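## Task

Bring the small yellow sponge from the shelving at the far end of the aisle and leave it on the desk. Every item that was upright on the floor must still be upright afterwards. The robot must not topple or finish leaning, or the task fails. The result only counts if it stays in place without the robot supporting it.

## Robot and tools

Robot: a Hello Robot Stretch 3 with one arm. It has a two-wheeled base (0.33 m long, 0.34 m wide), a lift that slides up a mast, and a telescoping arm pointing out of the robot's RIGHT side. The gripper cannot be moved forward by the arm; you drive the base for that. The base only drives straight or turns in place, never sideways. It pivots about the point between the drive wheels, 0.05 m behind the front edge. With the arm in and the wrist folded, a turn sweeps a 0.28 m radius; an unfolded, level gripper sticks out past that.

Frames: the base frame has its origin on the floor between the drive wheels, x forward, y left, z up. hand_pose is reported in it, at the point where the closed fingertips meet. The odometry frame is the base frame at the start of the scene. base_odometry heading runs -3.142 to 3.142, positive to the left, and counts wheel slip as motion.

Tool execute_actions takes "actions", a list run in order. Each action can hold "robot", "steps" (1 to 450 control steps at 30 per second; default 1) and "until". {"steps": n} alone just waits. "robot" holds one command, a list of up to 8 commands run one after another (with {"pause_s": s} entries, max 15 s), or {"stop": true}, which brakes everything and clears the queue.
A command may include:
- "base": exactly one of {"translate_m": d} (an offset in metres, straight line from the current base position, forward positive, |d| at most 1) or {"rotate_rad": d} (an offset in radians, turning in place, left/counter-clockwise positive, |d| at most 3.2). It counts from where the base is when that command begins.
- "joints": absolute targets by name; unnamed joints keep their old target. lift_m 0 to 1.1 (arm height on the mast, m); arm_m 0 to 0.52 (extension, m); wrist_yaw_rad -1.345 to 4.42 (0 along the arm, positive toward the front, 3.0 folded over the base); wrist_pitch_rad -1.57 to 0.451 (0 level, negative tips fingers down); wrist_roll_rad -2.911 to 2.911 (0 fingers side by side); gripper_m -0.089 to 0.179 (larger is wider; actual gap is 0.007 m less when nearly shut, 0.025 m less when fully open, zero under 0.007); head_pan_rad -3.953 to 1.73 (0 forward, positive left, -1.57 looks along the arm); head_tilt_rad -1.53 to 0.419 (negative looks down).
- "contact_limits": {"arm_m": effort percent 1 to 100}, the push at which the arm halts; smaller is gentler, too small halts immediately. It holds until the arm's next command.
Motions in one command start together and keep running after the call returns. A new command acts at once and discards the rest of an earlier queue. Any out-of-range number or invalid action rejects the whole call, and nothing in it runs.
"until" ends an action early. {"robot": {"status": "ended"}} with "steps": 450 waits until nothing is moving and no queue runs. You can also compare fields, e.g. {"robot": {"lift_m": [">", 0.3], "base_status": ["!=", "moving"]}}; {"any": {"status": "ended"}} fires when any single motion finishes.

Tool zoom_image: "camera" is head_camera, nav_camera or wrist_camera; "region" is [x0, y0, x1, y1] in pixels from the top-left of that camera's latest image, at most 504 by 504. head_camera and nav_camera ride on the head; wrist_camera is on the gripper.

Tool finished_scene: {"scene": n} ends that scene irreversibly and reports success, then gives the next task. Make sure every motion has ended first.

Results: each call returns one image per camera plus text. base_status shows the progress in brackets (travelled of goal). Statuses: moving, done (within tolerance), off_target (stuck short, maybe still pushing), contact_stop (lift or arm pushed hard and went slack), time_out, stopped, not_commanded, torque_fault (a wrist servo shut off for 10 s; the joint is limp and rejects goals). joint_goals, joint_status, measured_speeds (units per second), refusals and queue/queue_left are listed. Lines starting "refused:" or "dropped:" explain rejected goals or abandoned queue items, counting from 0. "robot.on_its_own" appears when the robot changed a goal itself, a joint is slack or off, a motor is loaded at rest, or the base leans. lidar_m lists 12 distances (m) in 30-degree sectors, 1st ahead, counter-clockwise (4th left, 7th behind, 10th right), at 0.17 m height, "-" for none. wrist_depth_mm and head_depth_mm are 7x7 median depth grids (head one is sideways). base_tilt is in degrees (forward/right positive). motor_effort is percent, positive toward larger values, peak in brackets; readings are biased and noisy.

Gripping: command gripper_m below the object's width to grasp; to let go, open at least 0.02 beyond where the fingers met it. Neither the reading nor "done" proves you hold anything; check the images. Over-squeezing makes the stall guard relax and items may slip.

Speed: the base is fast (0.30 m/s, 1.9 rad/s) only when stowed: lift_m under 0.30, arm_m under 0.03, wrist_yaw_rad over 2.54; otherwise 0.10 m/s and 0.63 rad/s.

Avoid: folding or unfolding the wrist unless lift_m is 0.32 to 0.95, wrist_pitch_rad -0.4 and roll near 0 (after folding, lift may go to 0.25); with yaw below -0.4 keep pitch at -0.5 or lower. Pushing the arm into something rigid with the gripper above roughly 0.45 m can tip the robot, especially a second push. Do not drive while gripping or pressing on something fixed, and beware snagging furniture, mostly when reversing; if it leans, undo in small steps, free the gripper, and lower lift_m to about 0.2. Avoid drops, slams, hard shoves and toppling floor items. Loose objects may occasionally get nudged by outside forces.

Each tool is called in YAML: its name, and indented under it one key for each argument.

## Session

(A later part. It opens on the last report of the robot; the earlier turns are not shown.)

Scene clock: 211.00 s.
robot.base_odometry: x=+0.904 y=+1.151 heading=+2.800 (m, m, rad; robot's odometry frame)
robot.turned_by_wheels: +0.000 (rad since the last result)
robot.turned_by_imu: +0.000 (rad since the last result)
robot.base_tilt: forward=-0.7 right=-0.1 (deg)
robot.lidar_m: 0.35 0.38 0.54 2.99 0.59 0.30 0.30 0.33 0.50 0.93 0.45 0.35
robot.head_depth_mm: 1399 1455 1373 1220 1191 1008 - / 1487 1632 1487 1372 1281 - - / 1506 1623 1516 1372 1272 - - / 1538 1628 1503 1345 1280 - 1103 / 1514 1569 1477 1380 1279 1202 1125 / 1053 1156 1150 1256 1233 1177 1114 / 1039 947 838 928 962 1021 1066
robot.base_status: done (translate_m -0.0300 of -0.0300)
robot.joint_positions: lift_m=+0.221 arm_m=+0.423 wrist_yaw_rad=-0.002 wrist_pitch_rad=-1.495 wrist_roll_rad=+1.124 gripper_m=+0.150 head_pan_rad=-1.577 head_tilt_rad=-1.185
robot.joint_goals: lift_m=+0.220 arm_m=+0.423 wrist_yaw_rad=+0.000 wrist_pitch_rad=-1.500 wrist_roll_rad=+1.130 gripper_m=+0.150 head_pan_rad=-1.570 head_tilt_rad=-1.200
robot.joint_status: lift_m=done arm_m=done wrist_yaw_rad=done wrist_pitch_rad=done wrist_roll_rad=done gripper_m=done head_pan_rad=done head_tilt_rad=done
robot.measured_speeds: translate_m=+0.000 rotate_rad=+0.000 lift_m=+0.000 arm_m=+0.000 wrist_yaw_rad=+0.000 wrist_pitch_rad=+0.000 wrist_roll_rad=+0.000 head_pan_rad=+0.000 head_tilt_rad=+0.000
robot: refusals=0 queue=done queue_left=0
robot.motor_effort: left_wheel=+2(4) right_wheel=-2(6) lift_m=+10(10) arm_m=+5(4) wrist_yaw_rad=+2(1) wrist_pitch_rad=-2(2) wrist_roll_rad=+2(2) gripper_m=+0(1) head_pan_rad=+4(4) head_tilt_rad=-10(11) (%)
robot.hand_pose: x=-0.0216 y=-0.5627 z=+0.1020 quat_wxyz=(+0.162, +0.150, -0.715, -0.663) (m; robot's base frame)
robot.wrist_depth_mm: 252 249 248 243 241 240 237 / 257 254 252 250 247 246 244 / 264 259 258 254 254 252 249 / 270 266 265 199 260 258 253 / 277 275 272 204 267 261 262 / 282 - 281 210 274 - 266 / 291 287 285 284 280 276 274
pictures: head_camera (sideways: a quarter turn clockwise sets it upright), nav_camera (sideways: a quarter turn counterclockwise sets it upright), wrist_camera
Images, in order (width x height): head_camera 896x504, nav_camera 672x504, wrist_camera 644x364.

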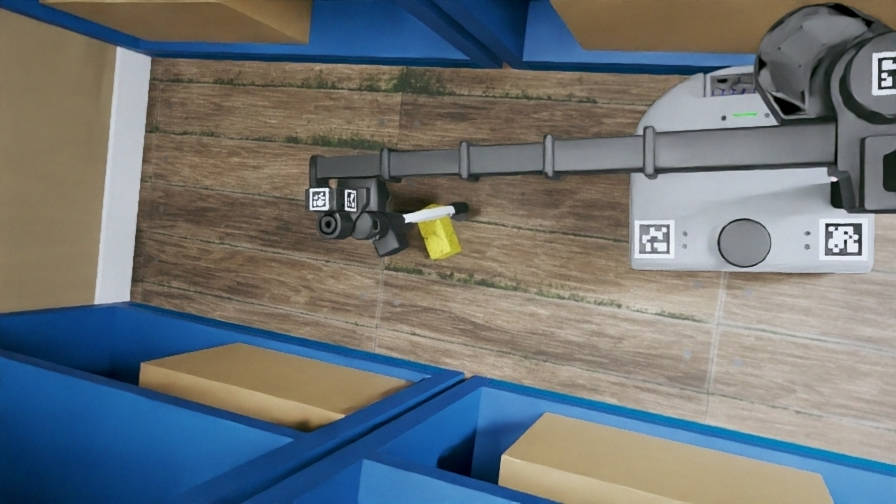

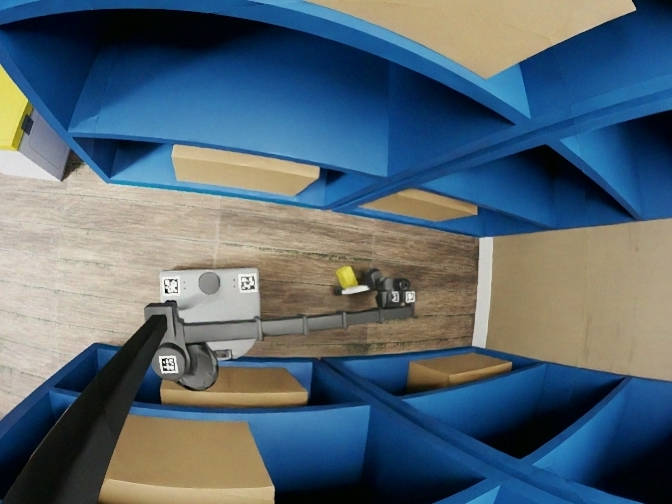

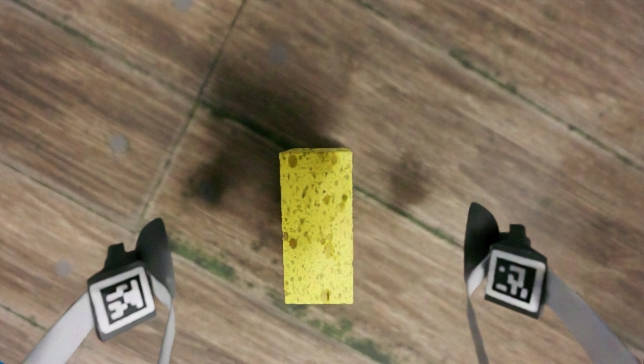

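execute_actions:
  actions:
    - {"robot":{"joints":{"lift_m":0.15}},"steps":200,"until":{"robot":{"status":"ended"}}}
    - {"robot":{"joints":{"gripper_m":0.07}},"steps":200,"until":{"robot":{"status":"ended"}}}

Scene clock: 213.90 s.
robot.base_odometry: x=+0.904 y=+1.151 heading=+2.800 (m, m, rad; robot's odometry frame)
robot.turned_by_wheels: +0.000 (rad since the last result)
robot.turned_by_imu: -0.001 (rad since the last result)
robot.base_tilt: forward=-0.6 right=+0.0 (deg)
robot.lidar_m: 0.35 0.38 0.54 2.99 0.60 0.30 0.30 0.33 0.50 0.93 0.45 0.35
robot.head_depth_mm: 1415 1462 1380 1227 1176 1017 878 / 1485 1622 1491 1370 1277 - - / 1512 1632 1506 1361 1281 - - / 1525 1612 1486 1351 1277 - 1099 / 1508 1560 1470 1383 1281 1195 1116 / 1055 1155 1154 1254 1246 1192 1122 / 1041 944 837 933 963 1021 1061
robot.base_status: done (translate_m -0.0300 of -0.0300)
robot.joint_positions: lift_m=+0.151 arm_m=+0.423 wrist_yaw_rad=-0.002 wrist_pitch_rad=-1.495 wrist_roll_rad=+1.124 gripper_m=+0.070 head_pan_rad=-1.577 head_tilt_rad=-1.185
robot.joint_goals: lift_m=+0.150 arm_m=+0.423 wrist_yaw_rad=+0.000 wrist_pitch_rad=-1.500 wrist_roll_rad=+1.130 gripper_m=+0.070 head_pan_rad=-1.570 head_tilt_rad=-1.200
robot.joint_status: lift_m=done arm_m=done wrist_yaw_rad=done wrist_pitch_rad=done wrist_roll_rad=done gripper_m=done head_pan_rad=done head_tilt_rad=done
robot.measured_speeds: translate_m=+0.000 rotate_rad=+0.000 lift_m=+0.000 arm_m=+0.000 wrist_yaw_rad=+0.000 wrist_pitch_rad=+0.000 wrist_roll_rad=+0.000 head_pan_rad=+0.000 head_tilt_rad=+0.000
robot: refusals=0 queue=done queue_left=0
robot.motor_effort: left_wheel=+2(2) right_wheel=-3(2) lift_m=+9(5) arm_m=+5(5) wrist_yaw_rad=+1(1) wrist_pitch_rad=-2(2) wrist_roll_rad=+3(2) gripper_m=-1(83) head_pan_rad=+4(4) head_tilt_rad=-10(9) (%)
robot.hand_pose: x=-0.0216 y=-0.5627 z=+0.0320 quat_wxyz=(+0.162, +0.150, -0.715, -0.663) (m; robot's base frame)
robot.wrist_depth_mm: 182 182 179 178 176 174 174 / 187 185 184 182 180 179 176 / 190 190 189 185 183 183 182 / 197 194 191 128 189 188 185 / 202 200 196 131 192 191 190 / 207 206 135 134 199 196 194 / 211 210 206 139 203 200 199
pictures: head_camera (sideways: a quarter turn clockwise sets it upright), nav_camera (sideways: a quarter turn counterclockwise sets it upright), wrist_camera
Images, in order (width x height): head_camera 896x504, nav_camera 672x504, wrist_camera 644x364.

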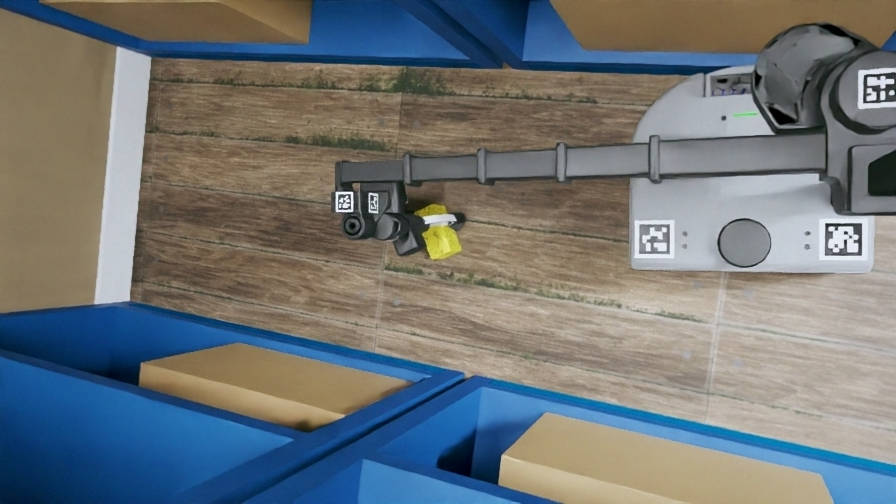

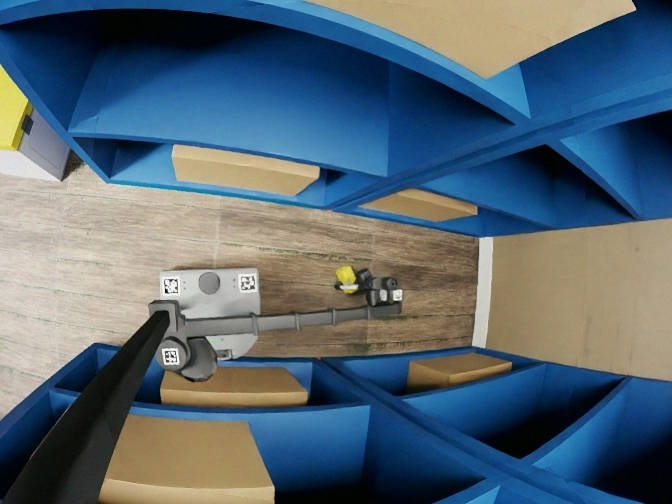

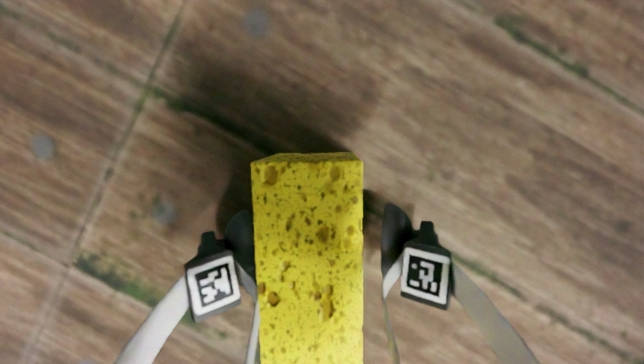

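execute_actions:
  actions:
    - {"robot":{"joints":{"gripper_m":0.055}},"steps":100,"until":{"robot":{"status":"ended"}}}
    - {"robot":{"joints":{"lift_m":0.3}},"steps":200,"until":{"robot":{"status":"ended"}}}

Scene clock: 216.80 s.
robot.base_odometry: x=+0.904 y=+1.151 heading=+2.800 (m, m, rad; robot's odometry frame)
robot.turned_by_wheels: +0.000 (rad since the last result)
robot.turned_by_imu: -0.001 (rad since the last result)
robot.base_tilt: forward=-0.6 right=+0.0 (deg)
robot.lidar_m: 0.35 0.38 0.54 2.99 0.59 0.30 0.30 0.33 0.50 0.52 0.45 0.35
robot.head_depth_mm: 1407 1450 1380 1224 1181 1007 - / 1486 1624 1486 1376 1267 - - / 1508 1621 1537 1359 1288 - - / 1515 1615 1506 1361 1275 - 1097 / 1513 1565 1471 1381 1271 1189 1118 / 1059 1155 1154 1256 1242 1186 1126 / 1040 944 839 926 962 1018 1059
robot.base_status: done (translate_m -0.0300 of -0.0300)
robot.joint_positions: lift_m=+0.299 arm_m=+0.423 wrist_yaw_rad=-0.002 wrist_pitch_rad=-1.495 wrist_roll_rad=+1.124 gripper_m=+0.055 head_pan_rad=-1.577 head_tilt_rad=-1.185
robot.joint_goals: lift_m=+0.300 arm_m=+0.423 wrist_yaw_rad=+0.000 wrist_pitch_rad=-1.500 wrist_roll_rad=+1.130 gripper_m=+0.055 head_pan_rad=-1.570 head_tilt_rad=-1.200
robot.joint_status: lift_m=done arm_m=done wrist_yaw_rad=done wrist_pitch_rad=done wrist_roll_rad=done gripper_m=done head_pan_rad=done head_tilt_rad=done
robot.measured_speeds: translate_m=+0.000 rotate_rad=+0.000 lift_m=+0.000 arm_m=+0.000 wrist_yaw_rad=+0.000 wrist_pitch_rad=+0.000 wrist_roll_rad=+0.000 head_pan_rad=+0.000 head_tilt_rad=+0.000
robot: refusals=0 queue=done queue_left=0
robot.motor_effort: left_wheel=+2(2) right_wheel=-2(2) lift_m=+29(29) arm_m=+5(5) wrist_yaw_rad=+2(1) wrist_pitch_rad=-2(2) wrist_roll_rad=+2(2) gripper_m=+0(61) head_pan_rad=+4(4) head_tilt_rad=-10(10) (%)
robot.hand_pose: x=-0.0216 y=-0.5627 z=+0.1808 quat_wxyz=(+0.162, +0.150, -0.715, -0.663) (m; robot's base frame)
robot.wrist_depth_mm: 329 325 323 321 316 314 311 / 335 333 332 327 323 320 317 / 345 340 333 335 334 327 327 / 353 347 346 128 340 336 334 / 362 362 355 131 348 346 344 / 368 362 - 134 - 355 350 / 348 373 376 138 367 357 360
pictures: head_camera (sideways: a quarter turn clockwise sets it upright), nav_camera (sideways: a quarter turn counterclockwise sets it upright), wrist_camera
Images, in order (width x height): head_camera 896x504, nav_camera 672x504, wrist_camera 644x364.

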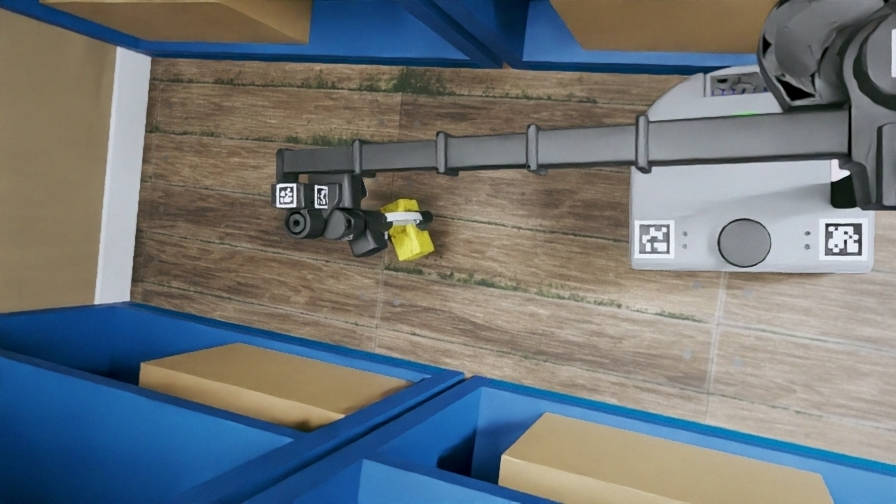

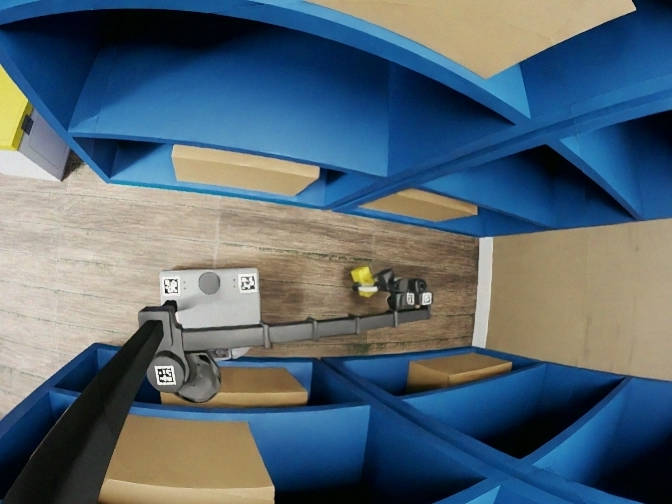

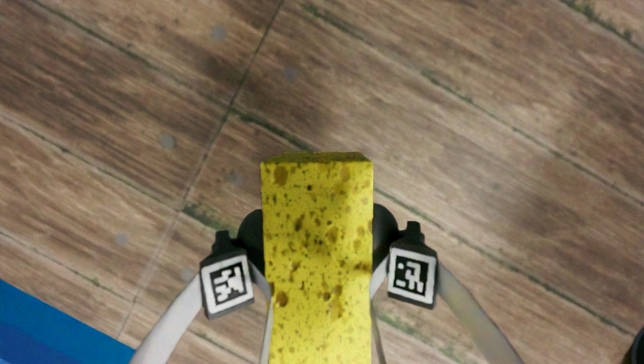

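execute_actions:
  actions:
    - {"robot":{"joints":{"arm_m":0.0,"lift_m":0.5,"wrist_roll_rad":0.0,"wrist_pitch_rad":-0.378,"head_pan_rad":0,"head_tilt_rad":-0.5}},"steps":400,"until":{"robot":{"status":"ended"}}}

Scene clock: 221.37 s.
robot.base_odometry: x=+0.904 y=+1.151 heading=+2.800 (m, m, rad; robot's odometry frame)
robot.turned_by_wheels: +0.000 (rad since the last result)
robot.turned_by_imu: -0.001 (rad since the last result)
robot.base_tilt: forward=-0.7 right=-0.1 (deg)
robot.lidar_m: 0.35 0.38 0.54 2.99 0.59 0.30 0.30 0.33 0.50 0.93 0.44 0.35
robot.head_depth_mm: 617 374 296 327 363 391 780 / 625 305 301 332 370 399 778 / 634 298 306 337 377 402 776 / 641 293 310 343 384 413 780 / 650 298 314 349 392 415 777 / 656 302 320 355 399 864 778 / 667 700 774 606 474 862 775
robot.base_status: done (translate_m -0.0300 of -0.0300)
robot.joint_positions: lift_m=+0.499 arm_m=+0.002 wrist_yaw_rad=-0.001 wrist_pitch_rad=-0.400 wrist_roll_rad=+0.005 gripper_m=+0.055 head_pan_rad=-0.007 head_tilt_rad=-0.507
robot.joint_goals: lift_m=+0.500 arm_m=+0.000 wrist_yaw_rad=+0.000 wrist_pitch_rad=-0.378 wrist_roll_rad=+0.000 gripper_m=+0.055 head_pan_rad=+0.000 head_tilt_rad=-0.500
robot.joint_status: lift_m=done arm_m=done wrist_yaw_rad=done wrist_pitch_rad=done wrist_roll_rad=done gripper_m=done head_pan_rad=done head_tilt_rad=done
robot.measured_speeds: translate_m=+0.000 rotate_rad=+0.000 lift_m=+0.000 arm_m=+0.000 wrist_yaw_rad=+0.000 wrist_pitch_rad=+0.000 wrist_roll_rad=+0.000 head_pan_rad=+0.000 head_tilt_rad=+0.000
robot: refusals=0 queue=done queue_left=0
robot.motor_effort: left_wheel=+2(3) right_wheel=-2(3) lift_m=+29(30) arm_m=-5(5) wrist_yaw_rad=+1(1) wrist_pitch_rad=+7(8) wrist_roll_rad=-2(1) gripper_m=-1(1) head_pan_rad=+4(52) head_tilt_rad=+4(48) (%)
robot.hand_pose: x=-0.0217 y=-0.3739 z=+0.5162 quat_wxyz=(+0.691, +0.140, -0.694, -0.141) (m; robot's base frame)
robot.wrist_depth_mm: 771 885 - - - 725 522 / 417 511 - - - 950 399 / 669 738 - - - 720 657 / 528 596 894 155 - 736 713 / 355 511 734 139 929 791 752 / 367 512 - 128 - 681 629 / 350 451 652 117 648 576 378
pictures: head_camera (sideways: a quarter turn clockwise sets it upright), nav_camera (sideways: a quarter turn counterclockwise sets it upright), wrist_camera
Images, in order (width x height): head_camera 896x504, nav_camera 672x504, wrist_camera 644x364.

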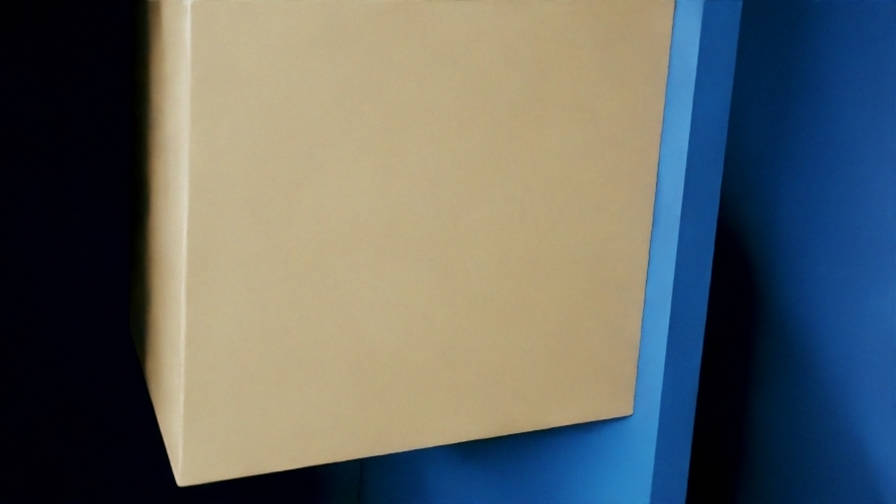

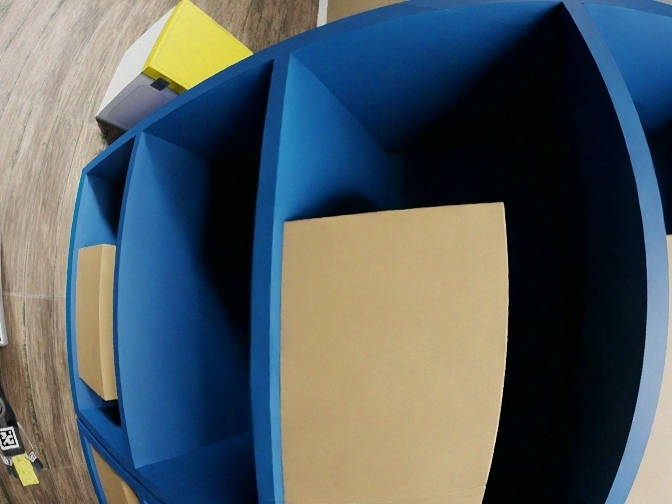

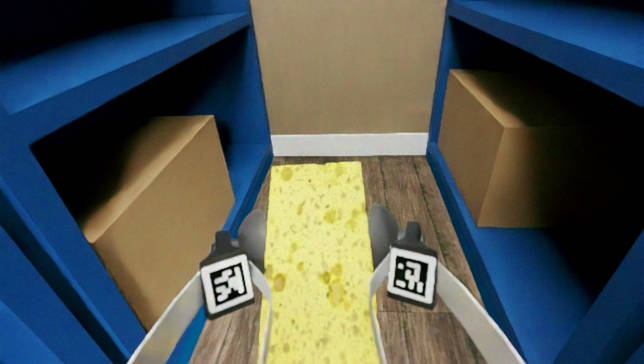

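execute_actions:
  actions:
    - {"robot":{"joints":{"wrist_yaw_rad":1.57}},"steps":400,"until":{"robot":{"status":"ended"}}}

Scene clock: 223.50 s.
robot.base_odometry: x=+0.904 y=+1.151 heading=+2.800 (m, m, rad; robot's odometry frame)
robot.turned_by_wheels: +0.000 (rad since the last result)
robot.turned_by_imu: +0.000 (rad since the last result)
robot.base_tilt: forward=-0.6 right=-0.1 (deg)
robot.lidar_m: 0.35 0.38 0.54 2.98 0.59 0.30 0.30 0.33 0.50 0.93 0.44 0.35
robot.head_depth_mm: 617 373 296 326 363 391 777 / 625 306 301 332 370 398 780 / 634 299 305 338 377 402 779 / 642 293 310 343 384 413 780 / 649 298 315 349 391 415 776 / 657 303 320 355 399 866 777 / 667 698 773 608 474 860 775
robot.base_status: done (translate_m -0.0300 of -0.0300)
robot.joint_positions: lift_m=+0.499 arm_m=+0.002 wrist_yaw_rad=+1.568 wrist_pitch_rad=-0.400 wrist_roll_rad=+0.005 gripper_m=+0.055 head_pan_rad=-0.007 head_tilt_rad=-0.507
robot.joint_goals: lift_m=+0.500 arm_m=+0.000 wrist_yaw_rad=+1.570 wrist_pitch_rad=-0.378 wrist_roll_rad=+0.000 gripper_m=+0.055 head_pan_rad=+0.000 head_tilt_rad=-0.500
robot.joint_status: lift_m=done arm_m=done wrist_yaw_rad=done wrist_pitch_rad=done wrist_roll_rad=done gripper_m=done head_pan_rad=done head_tilt_rad=done
robot.measured_speeds: translate_m=+0.000 rotate_rad=+0.000 lift_m=+0.000 arm_m=+0.000 wrist_yaw_rad=+0.000 wrist_pitch_rad=+0.000 wrist_roll_rad=+0.000 head_pan_rad=+0.000 head_tilt_rad=+0.000
robot: refusals=0 queue=done queue_left=0
robot.motor_effort: left_wheel=+3(2) right_wheel=-2(2) lift_m=+29(29) arm_m=-5(5) wrist_yaw_rad=+2(2) wrist_pitch_rad=+7(7) wrist_roll_rad=-1(1) gripper_m=+0(1) head_pan_rad=+4(4) head_tilt_rad=+4(4) (%)
robot.hand_pose: x=+0.2053 y=-0.1481 z=+0.5162 quat_wxyz=(+0.589, +0.590, -0.393, +0.388) (m; robot's base frame)
robot.wrist_depth_mm: 601 655 616 610 601 485 356 / 415 389 361 341 323 309 295 / 277 267 261 251 247 242 233 / 592 807 529 155 508 566 353 / 615 465 427 140 414 535 358 / 614 419 - 128 - 508 356 / 601 602 467 117 432 527 381
pictures: head_camera (sideways: a quarter turn clockwise sets it upright), nav_camera (sideways: a quarter turn counterclockwise sets it upright), wrist_camera
Images, in order (width x height): head_camera 896x504, nav_camera 672x504, wrist_camera 644x364.

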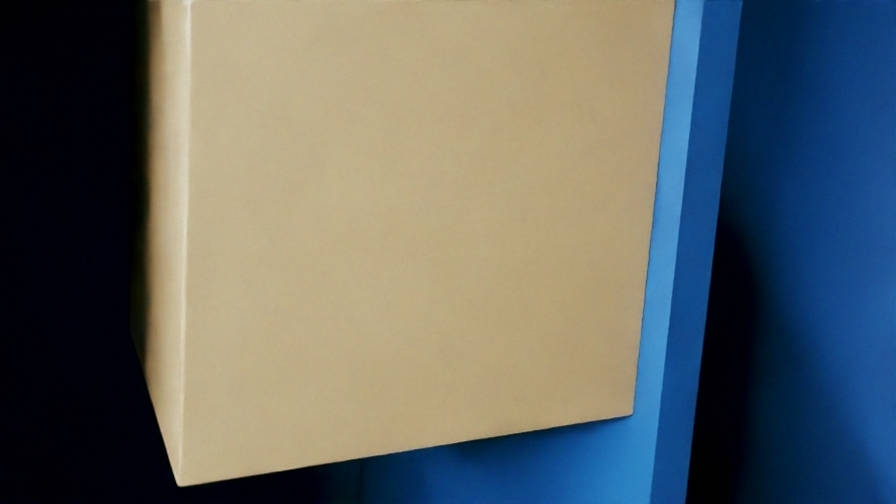

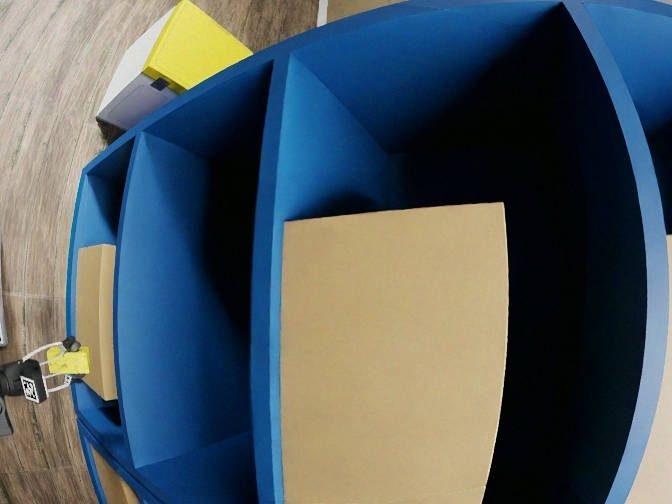

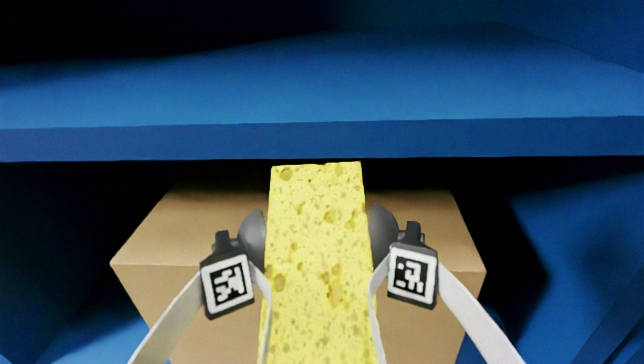

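execute_actions:
  actions:
    - {"robot":{"base":{"rotate_rad":1.5}},"steps":400,"until":{"robot":{"status":"ended"}}}

Scene clock: 227.17 s.
robot.base_odometry: x=+0.904 y=+1.151 heading=-1.983 (m, m, rad; robot's odometry frame)
robot.turned_by_wheels: +1.500 (rad since the last result)
robot.turned_by_imu: +1.485 (rad since the last result)
robot.base_tilt: forward=-0.6 right=-0.1 (deg)
robot.lidar_m: 2.98 0.51 0.31 0.30 0.32 0.50 1.38 0.53 0.36 0.35 0.37 0.54
robot.head_depth_mm: 2869 3032 3344 2698 2000 1158 1117 / 2889 3044 3355 2654 2005 1597 1318 / 2882 3075 3375 2723 1994 1592 1330 / 2905 3090 3403 2723 1991 1596 1329 / 2939 3099 3427 2706 1995 1592 1325 / 2931 3139 3475 2703 1982 1582 1327 / 2962 3170 3452 2692 2033 1588 1325
robot.base_status: done (rotate_rad +1.4999 of +1.5000)
robot.joint_positions: lift_m=+0.499 arm_m=+0.002 wrist_yaw_rad=+1.568 wrist_pitch_rad=-0.400 wrist_roll_rad=+0.005 gripper_m=+0.055 head_pan_rad=-0.007 head_tilt_rad=-0.507
robot.joint_goals: lift_m=+0.500 arm_m=+0.000 wrist_yaw_rad=+1.570 wrist_pitch_rad=-0.378 wrist_roll_rad=+0.000 gripper_m=+0.055 head_pan_rad=+0.000 head_tilt_rad=-0.500
robot.joint_status: lift_m=done arm_m=done wrist_yaw_rad=done wrist_pitch_rad=done wrist_roll_rad=done gripper_m=done head_pan_rad=done head_tilt_rad=done
robot.measured_speeds: translate_m=+0.000 rotate_rad=+0.000 lift_m=+0.000 arm_m=+0.000 wrist_yaw_rad=+0.000 wrist_pitch_rad=+0.000 wrist_roll_rad=+0.000 head_pan_rad=+0.000 head_tilt_rad=+0.000
robot: refusals=0 queue=done queue_left=0
robot.motor_effort: left_wheel=+0(4) right_wheel=+2(4) lift_m=+29(29) arm_m=-5(5) wrist_yaw_rad=+1(1) wrist_pitch_rad=+7(7) wrist_roll_rad=-2(1) gripper_m=-1(0) head_pan_rad=+4(4) head_tilt_rad=+5(5) (%)
robot.hand_pose: x=+0.2053 y=-0.1480 z=+0.5162 quat_wxyz=(+0.589, +0.590, -0.393, +0.388) (m; robot's base frame)
robot.wrist_depth_mm: - - - - - 324 303 / - - - - 725 329 296 / - - - - 658 374 232 / - - - 155 741 406 401 / 488 992 975 140 807 457 460 / 538 811 - 128 - 527 521 / 588 637 666 117 626 567 559
pictures: head_camera (sideways: a quarter turn clockwise sets it upright), nav_camera (sideways: a quarter turn counterclockwise sets it upright), wrist_camera
Images, in order (width x height): head_camera 896x504, nav_camera 672x504, wrist_camera 644x364.

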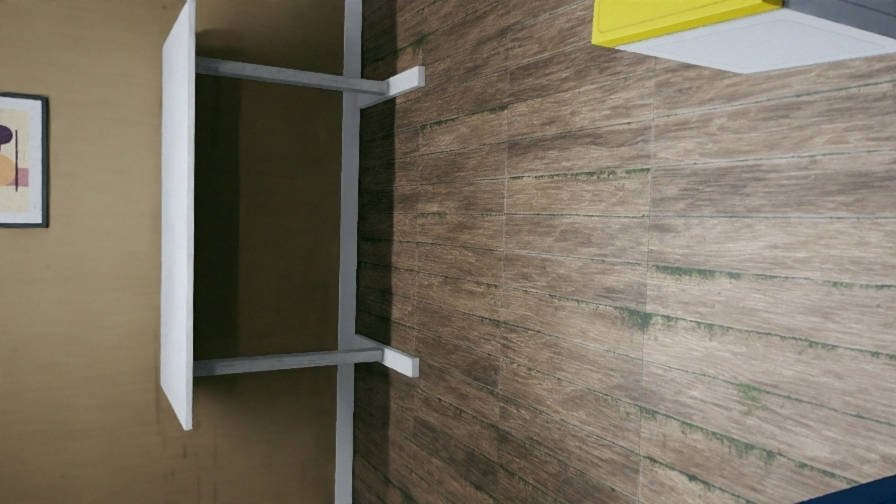

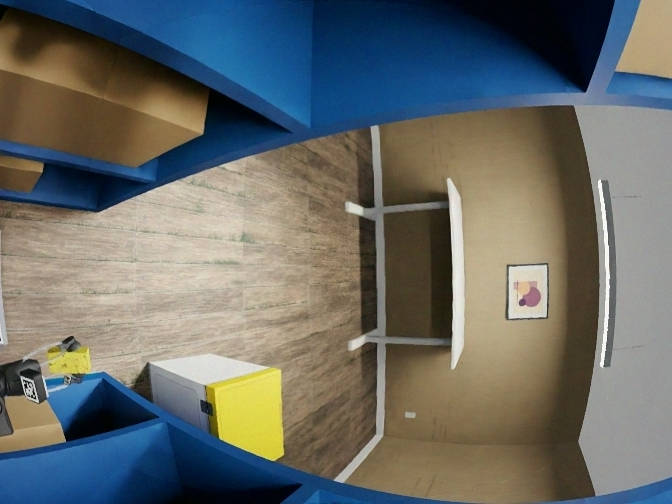

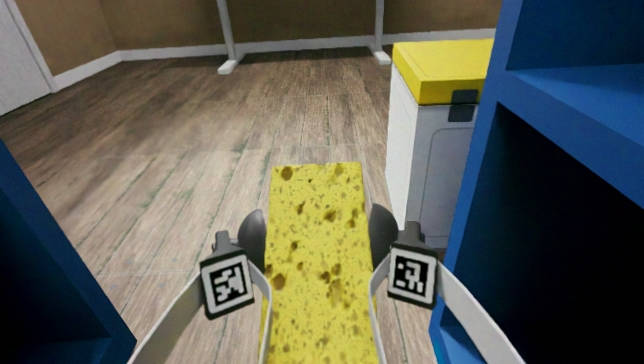

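execute_actions:
  actions:
    - {"robot":{"base":{"translate_m":1.0}},"steps":450,"until":{"robot":{"status":"ended"}}}

Scene clock: 238.43 s.
robot.base_odometry: x=+0.503 y=+0.235 heading=-1.983 (m, m, rad; robot's odometry frame)
robot.turned_by_wheels: +0.000 (rad since the last result)
robot.turned_by_imu: -0.004 (rad since the last result)
robot.base_tilt: forward=-0.6 right=-0.1 (deg)
robot.lidar_m: 2.01 2.01 1.87 1.82 0.73 0.58 1.20 0.65 0.38 0.38 2.05 2.03
robot.head_depth_mm: 2005 2075 2350 2506 1995 1595 1329 / 1998 2115 2378 2555 2014 1589 1324 / 2014 2132 2421 2551 1998 1592 1334 / 2031 2137 2407 2588 2007 1589 1335 / 2024 2139 2406 2548 1990 1579 1328 / 2030 2165 2375 2453 1998 1596 1328 / 2063 2177 2481 2581 1982 1600 1316
robot.base_status: done (translate_m +1.0000 of +1.0000)
robot.joint_positions: lift_m=+0.499 arm_m=+0.002 wrist_yaw_rad=+1.568 wrist_pitch_rad=-0.400 wrist_roll_rad=+0.005 gripper_m=+0.055 head_pan_rad=-0.007 head_tilt_rad=-0.507
robot.joint_goals: lift_m=+0.500 arm_m=+0.000 wrist_yaw_rad=+1.570 wrist_pitch_rad=-0.378 wrist_roll_rad=+0.000 gripper_m=+0.055 head_pan_rad=+0.000 head_tilt_rad=-0.500
robot.joint_status: lift_m=done arm_m=done wrist_yaw_rad=done wrist_pitch_rad=done wrist_roll_rad=done gripper_m=done head_pan_rad=done head_tilt_rad=done
robot.measured_speeds: translate_m=+0.000 rotate_rad=+0.000 lift_m=+0.000 arm_m=+0.000 wrist_yaw_rad=+0.000 wrist_pitch_rad=+0.000 wrist_roll_rad=+0.000 head_pan_rad=+0.000 head_tilt_rad=+0.000
robot: refusals=0 queue=done queue_left=0
robot.motor_effort: left_wheel=-1(2) right_wheel=+1(6) lift_m=+29(29) arm_m=-5(5) wrist_yaw_rad=+1(2) wrist_pitch_rad=+7(7) wrist_roll_rad=-1(2) gripper_m=-1(1) head_pan_rad=+4(4) head_tilt_rad=+5(6) (%)
robot.hand_pose: x=+0.2053 y=-0.1480 z=+0.5162 quat_wxyz=(+0.589, +0.590, -0.393, +0.388) (m; robot's base frame)
robot.wrist_depth_mm: - - - - - - - / - - - - - - - / - - - - - - - / - - - 155 - - - / - 985 973 140 932 867 853 / 819 808 - 127 - 749 728 / 703 692 664 118 651 643 629
pictures: head_camera (sideways: a quarter turn clockwise sets it upright), nav_camera (sideways: a quarter turn counterclockwise sets it upright), wrist_camera
Images, in order (width x height): head_camera 896x504, nav_camera 672x504, wrist_camera 644x364.

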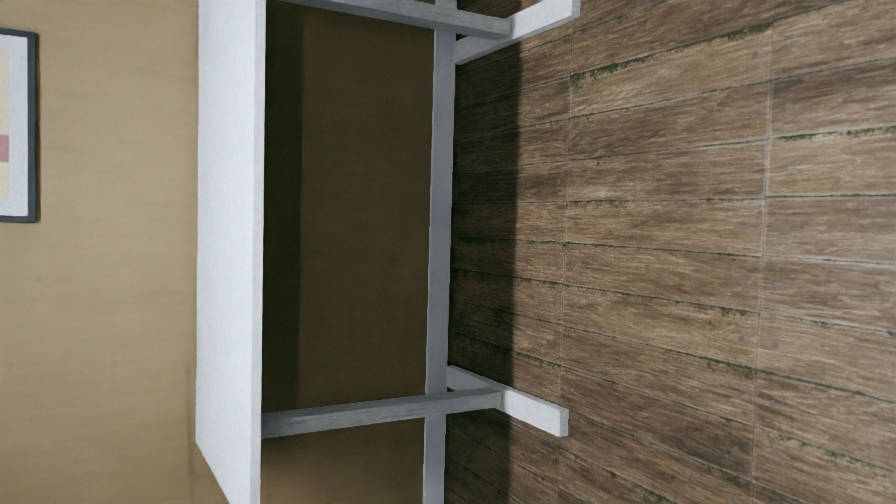

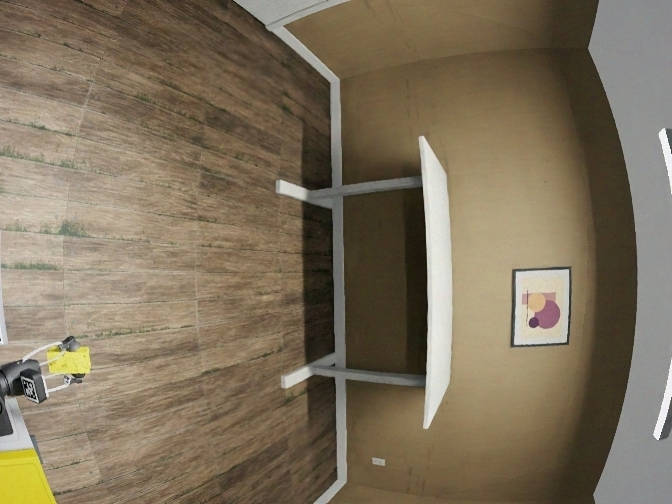

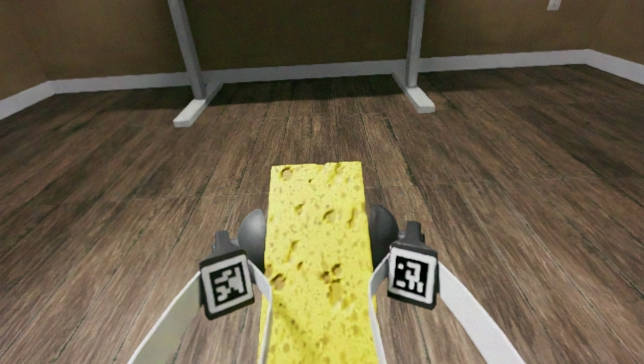

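execute_actions:
  actions:
    - {"robot":[{"base":{"translate_m":0.85},"joints":{"lift_m":0.85}},{"base":{"rotate_rad":1.585},"joints":{"head_pan_rad":-1.57,"head_tilt_rad":-0.7}}],"steps":450,"until":{"robot":{"status":"ended"}}}

Scene clock: 252.43 s.
robot.base_odometry: x=+0.162 y=-0.544 heading=-0.399 (m, m, rad; robot's odometry frame)
robot.turned_by_wheels: +1.585 (rad since the last result)
robot.turned_by_imu: +1.566 (rad since the last result)
robot.base_tilt: forward=-0.6 right=-0.1 (deg)
robot.lidar_m: 1.76 1.87 1.42 1.39 1.05 2.04 1.99 2.08 1.27 1.52 1.20 1.81
robot.head_depth_mm: 1289 996 1627 1863 1673 1455 - / 1293 992 1656 1861 1639 1454 - / 1308 994 1660 1871 1638 1485 - / 1301 994 1667 1906 1651 1402 1245 / 1308 995 1692 1894 1660 1397 1254 / 1312 995 1702 1916 1647 1390 - / 1318 994 1254 1500 1603 1380 1253
robot.base_status: done (rotate_rad +1.5849 of +1.5850)
robot.joint_positions: lift_m=+0.849 arm_m=+0.002 wrist_yaw_rad=+1.568 wrist_pitch_rad=-0.399 wrist_roll_rad=+0.005 gripper_m=+0.055 head_pan_rad=-1.563 head_tilt_rad=-0.691
robot.joint_goals: lift_m=+0.850 arm_m=+0.000 wrist_yaw_rad=+1.570 wrist_pitch_rad=-0.378 wrist_roll_rad=+0.000 gripper_m=+0.055 head_pan_rad=-1.570 head_tilt_rad=-0.700
robot.joint_status: lift_m=done arm_m=done wrist_yaw_rad=done wrist_pitch_rad=done wrist_roll_rad=done gripper_m=done head_pan_rad=done head_tilt_rad=done
robot.measured_speeds: translate_m=+0.000 rotate_rad=+0.000 lift_m=+0.000 arm_m=+0.000 wrist_yaw_rad=+0.000 wrist_pitch_rad=+0.000 wrist_roll_rad=+0.000 head_pan_rad=+0.000 head_tilt_rad=+0.000
robot: refusals=0 queue=done queue_left=0
robot.motor_effort: left_wheel=-1(4) right_wheel=+2(4) lift_m=+29(30) arm_m=-5(5) wrist_yaw_rad=+1(2) wrist_pitch_rad=+7(7) wrist_roll_rad=-1(2) gripper_m=-1(0) head_pan_rad=-3(52) head_tilt_rad=-7(26) (%)
robot.hand_pose: x=+0.2053 y=-0.1480 z=+0.8663 quat_wxyz=(+0.589, +0.590, -0.393, +0.389) (m; robot's base frame)
robot.wrist_depth_mm: - - - - - - - / - - - - - - - / - - - - - - - / - - - 155 - - - / - - - 139 - - - / - - - 128 - - - / - - - 117 997 - 981
pictures: head_camera (sideways: a quarter turn clockwise sets it upright), nav_camera (sideways: a quarter turn counterclockwise sets it upright), wrist_camera
Images, in order (width x height): head_camera 896x504, nav_camera 672x504, wrist_camera 644x364.

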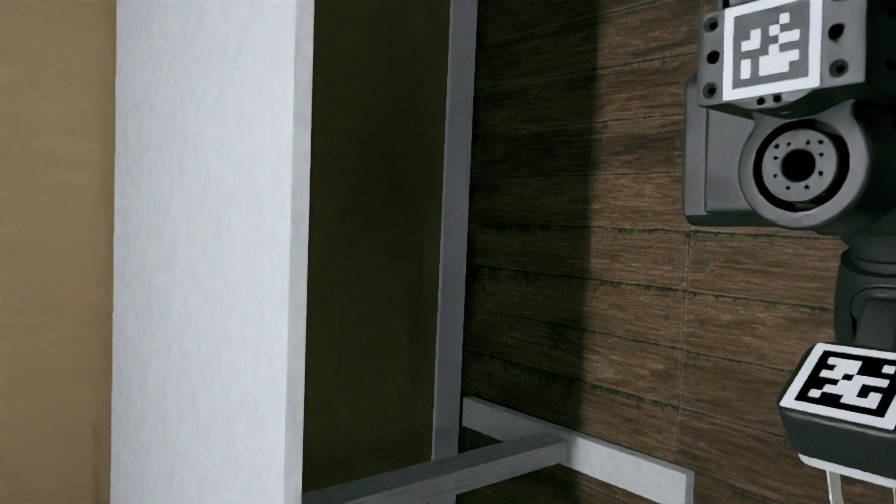

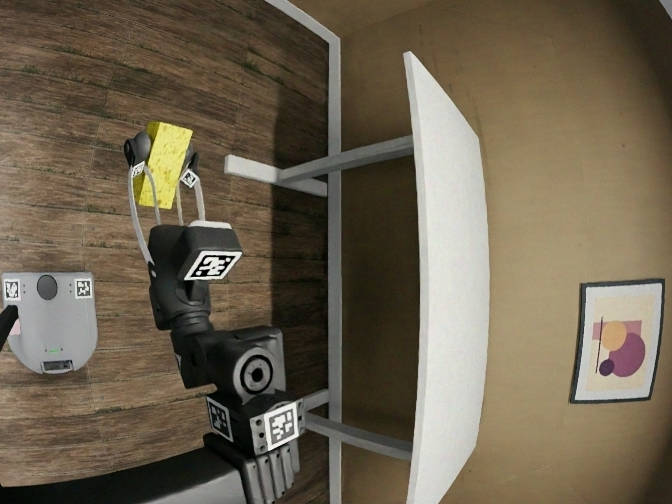

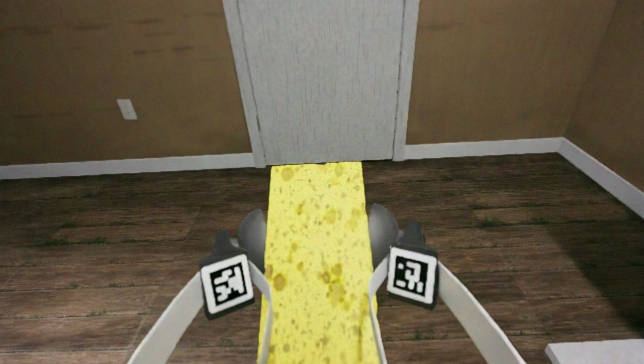

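execute_actions:
  actions:
    - {"robot":{"joints":{"wrist_yaw_rad":0.0}},"steps":300,"until":{"robot":{"status":"ended"}}}

Scene clock: 254.37 s.
robot.base_odometry: x=+0.162 y=-0.544 heading=-0.399 (m, m, rad; robot's odometry frame)
robot.turned_by_wheels: +0.000 (rad since the last result)
robot.turned_by_imu: +0.000 (rad since the last result)
robot.base_tilt: forward=-0.6 right=-0.1 (deg)
robot.lidar_m: 1.76 1.87 1.42 1.40 1.05 2.04 1.99 2.08 1.27 1.52 1.20 1.81
robot.head_depth_mm: 1282 992 1620 1851 1656 1452 - / 1294 993 1658 1864 1641 1417 - / 1297 990 1664 1873 1678 - - / 1313 992 1672 1897 1706 1392 1179 / 1305 992 1680 1913 1662 1387 1207 / 1316 994 1699 1907 1671 1392 1202 / 1324 996 1259 1520 1607 1395 1203
robot.base_status: done (rotate_rad +1.5849 of +1.5850)
robot.joint_positions: lift_m=+0.849 arm_m=+0.002 wrist_yaw_rad=+0.002 wrist_pitch_rad=-0.399 wrist_roll_rad=+0.005 gripper_m=+0.055 head_pan_rad=-1.563 head_tilt_rad=-0.691
robot.joint_goals: lift_m=+0.850 arm_m=+0.000 wrist_yaw_rad=+0.000 wrist_pitch_rad=-0.378 wrist_roll_rad=+0.000 gripper_m=+0.055 head_pan_rad=-1.570 head_tilt_rad=-0.700
robot.joint_status: lift_m=done arm_m=done wrist_yaw_rad=done wrist_pitch_rad=done wrist_roll_rad=done gripper_m=done head_pan_rad=done head_tilt_rad=done
robot.measured_speeds: translate_m=+0.000 rotate_rad=+0.000 lift_m=+0.000 arm_m=+0.000 wrist_yaw_rad=+0.000 wrist_pitch_rad=+0.000 wrist_roll_rad=+0.000 head_pan_rad=+0.000 head_tilt_rad=+0.000
robot: refusals=0 queue=done queue_left=0
robot.motor_effort: left_wheel=-1(1) right_wheel=+1(1) lift_m=+29(29) arm_m=-5(5) wrist_yaw_rad=-1(1) wrist_pitch_rad=+7(7) wrist_roll_rad=-1(1) gripper_m=-1(1) head_pan_rad=-3(3) head_tilt_rad=-7(6) (%)
robot.hand_pose: x=-0.0210 y=-0.3740 z=+0.8663 quat_wxyz=(+0.692, +0.141, -0.694, -0.140) (m; robot's base frame)
robot.wrist_depth_mm: 666 529 735 - - - 840 / - - - - - - - / - - - - - - - / - - - 155 - - - / - - - 140 - - - / - - - 128 - - - / - - - 117 - - 968
pictures: head_camera (sideways: a quarter turn clockwise sets it upright), nav_camera (sideways: a quarter turn counterclockwise sets it upright), wrist_camera
Images, in order (width x height): head_camera 896x504, nav_camera 672x504, wrist_camera 644x364.

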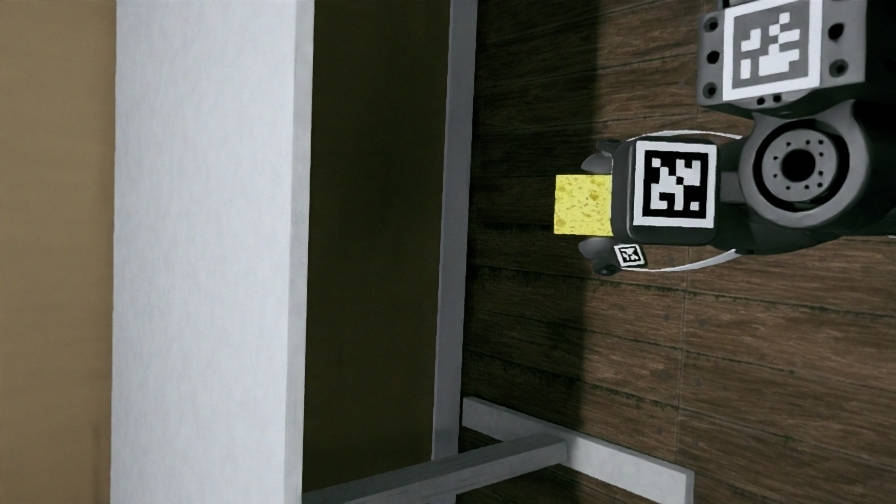

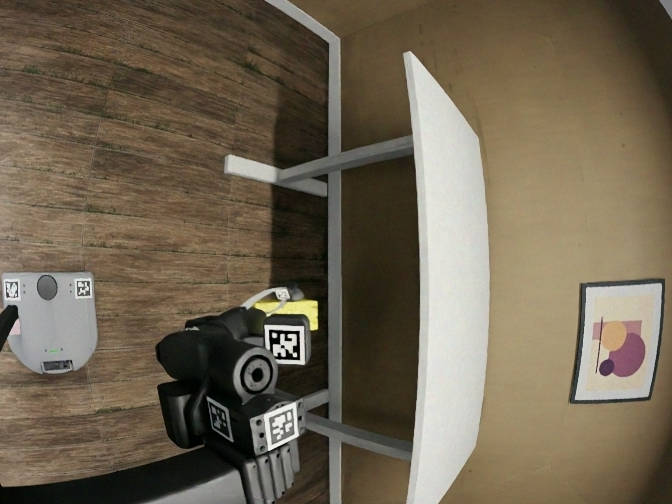

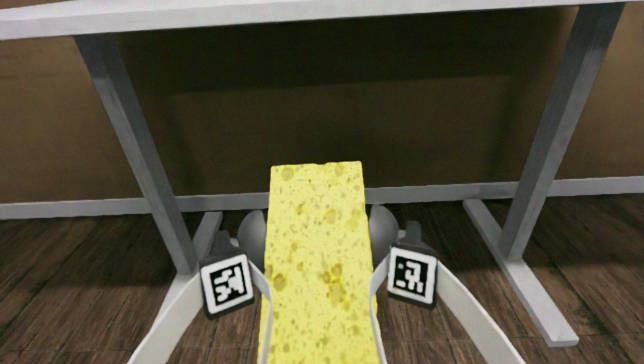

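execute_actions:
  actions:
    - {"robot":{"joints":{"lift_m":1.05}},"steps":300,"until":{"robot":{"status":"ended"}}}

Scene clock: 257.57 s.
robot.base_odometry: x=+0.162 y=-0.544 heading=-0.399 (m, m, rad; robot's odometry frame)
robot.turned_by_wheels: +0.000 (rad since the last result)
robot.turned_by_imu: -0.001 (rad since the last result)
robot.base_tilt: forward=-0.6 right=-0.1 (deg)
robot.lidar_m: 1.76 1.87 1.41 1.40 1.05 2.04 1.99 2.08 1.27 1.53 1.20 1.81
robot.head_depth_mm: 1287 1164 - - - - 1211 / 1285 1164 - - - - 1178 / 1296 1130 - - - - 1200 / 1305 993 1670 1902 1655 1386 1201 / 1322 990 1673 1909 1654 1387 1199 / 1314 994 1702 1910 1657 1392 1192 / 1314 994 1247 1518 1603 1397 1204
robot.base_status: done (rotate_rad +1.5849 of +1.5850)
robot.joint_positions: lift_m=+1.049 arm_m=+0.002 wrist_yaw_rad=+0.002 wrist_pitch_rad=-0.399 wrist_roll_rad=+0.005 gripper_m=+0.055 head_pan_rad=-1.563 head_tilt_rad=-0.691
robot.joint_goals: lift_m=+1.050 arm_m=+0.000 wrist_yaw_rad=+0.000 wrist_pitch_rad=-0.378 wrist_roll_rad=+0.000 gripper_m=+0.055 head_pan_rad=-1.570 head_tilt_rad=-0.700
robot.joint_status: lift_m=done arm_m=done wrist_yaw_rad=done wrist_pitch_rad=done wrist_roll_rad=done gripper_m=done head_pan_rad=done head_tilt_rad=done
robot.measured_speeds: translate_m=+0.000 rotate_rad=+0.000 lift_m=+0.000 arm_m=+0.000 wrist_yaw_rad=+0.000 wrist_pitch_rad=+0.000 wrist_roll_rad=+0.000 head_pan_rad=+0.000 head_tilt_rad=+0.000
robot: refusals=0 queue=done queue_left=0
robot.motor_effort: left_wheel=+0(1) right_wheel=+1(2) lift_m=+29(27) arm_m=-5(5) wrist_yaw_rad=+0(1) wrist_pitch_rad=+7(7) wrist_roll_rad=-1(1) gripper_m=+0(0) head_pan_rad=-4(3) head_tilt_rad=-6(6) (%)
robot.hand_pose: x=-0.0211 y=-0.3740 z=+1.0663 quat_wxyz=(+0.692, +0.141, -0.694, -0.140) (m; robot's base frame)
robot.wrist_depth_mm: - - - - - - - / - 935 904 822 798 742 724 / 640 604 586 593 580 562 570 / - - - 154 - - - / - - - 140 - - - / - - - 128 - - - / - - - 117 - - -
pictures: head_camera (sideways: a quarter turn clockwise sets it upright), nav_camera (sideways: a quarter turn counterclockwise sets it upright), wrist_camera
Images, in order (width x height): head_camera 896x504, nav_camera 672x504, wrist_camera 644x364.

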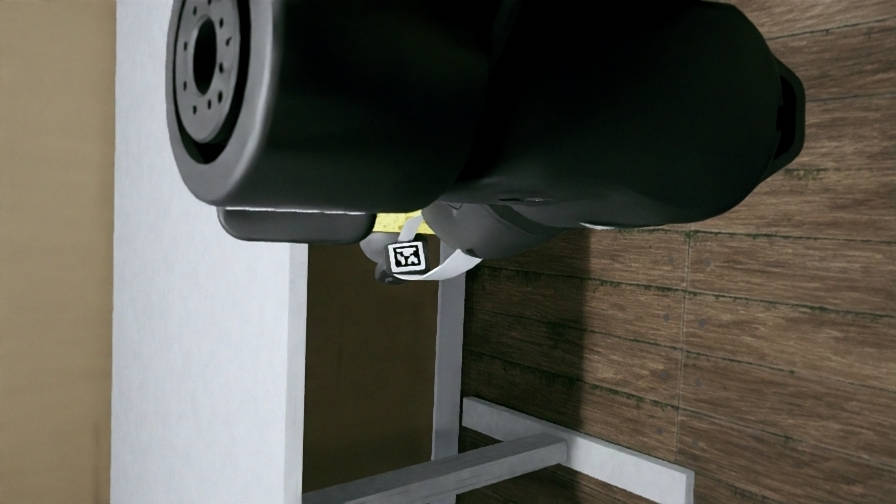

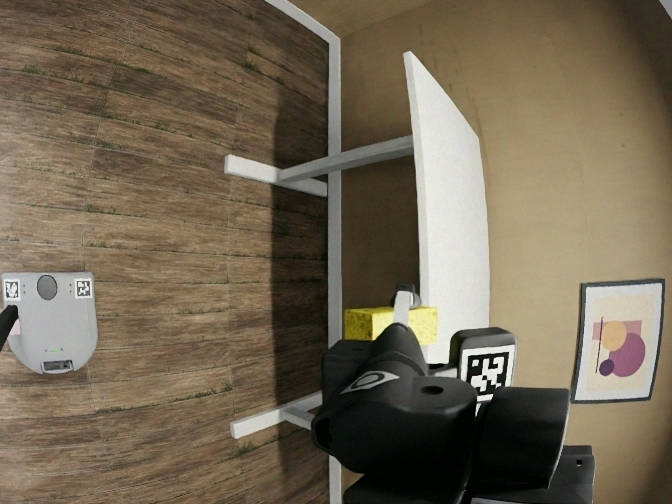

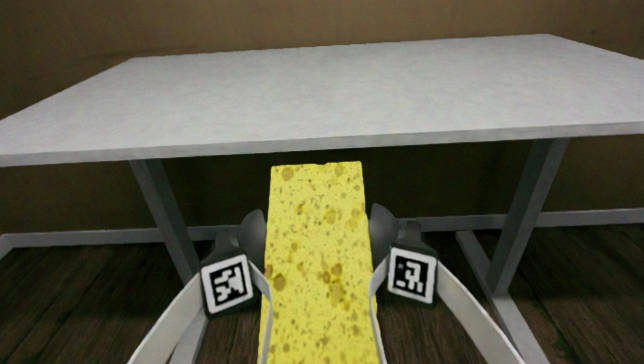

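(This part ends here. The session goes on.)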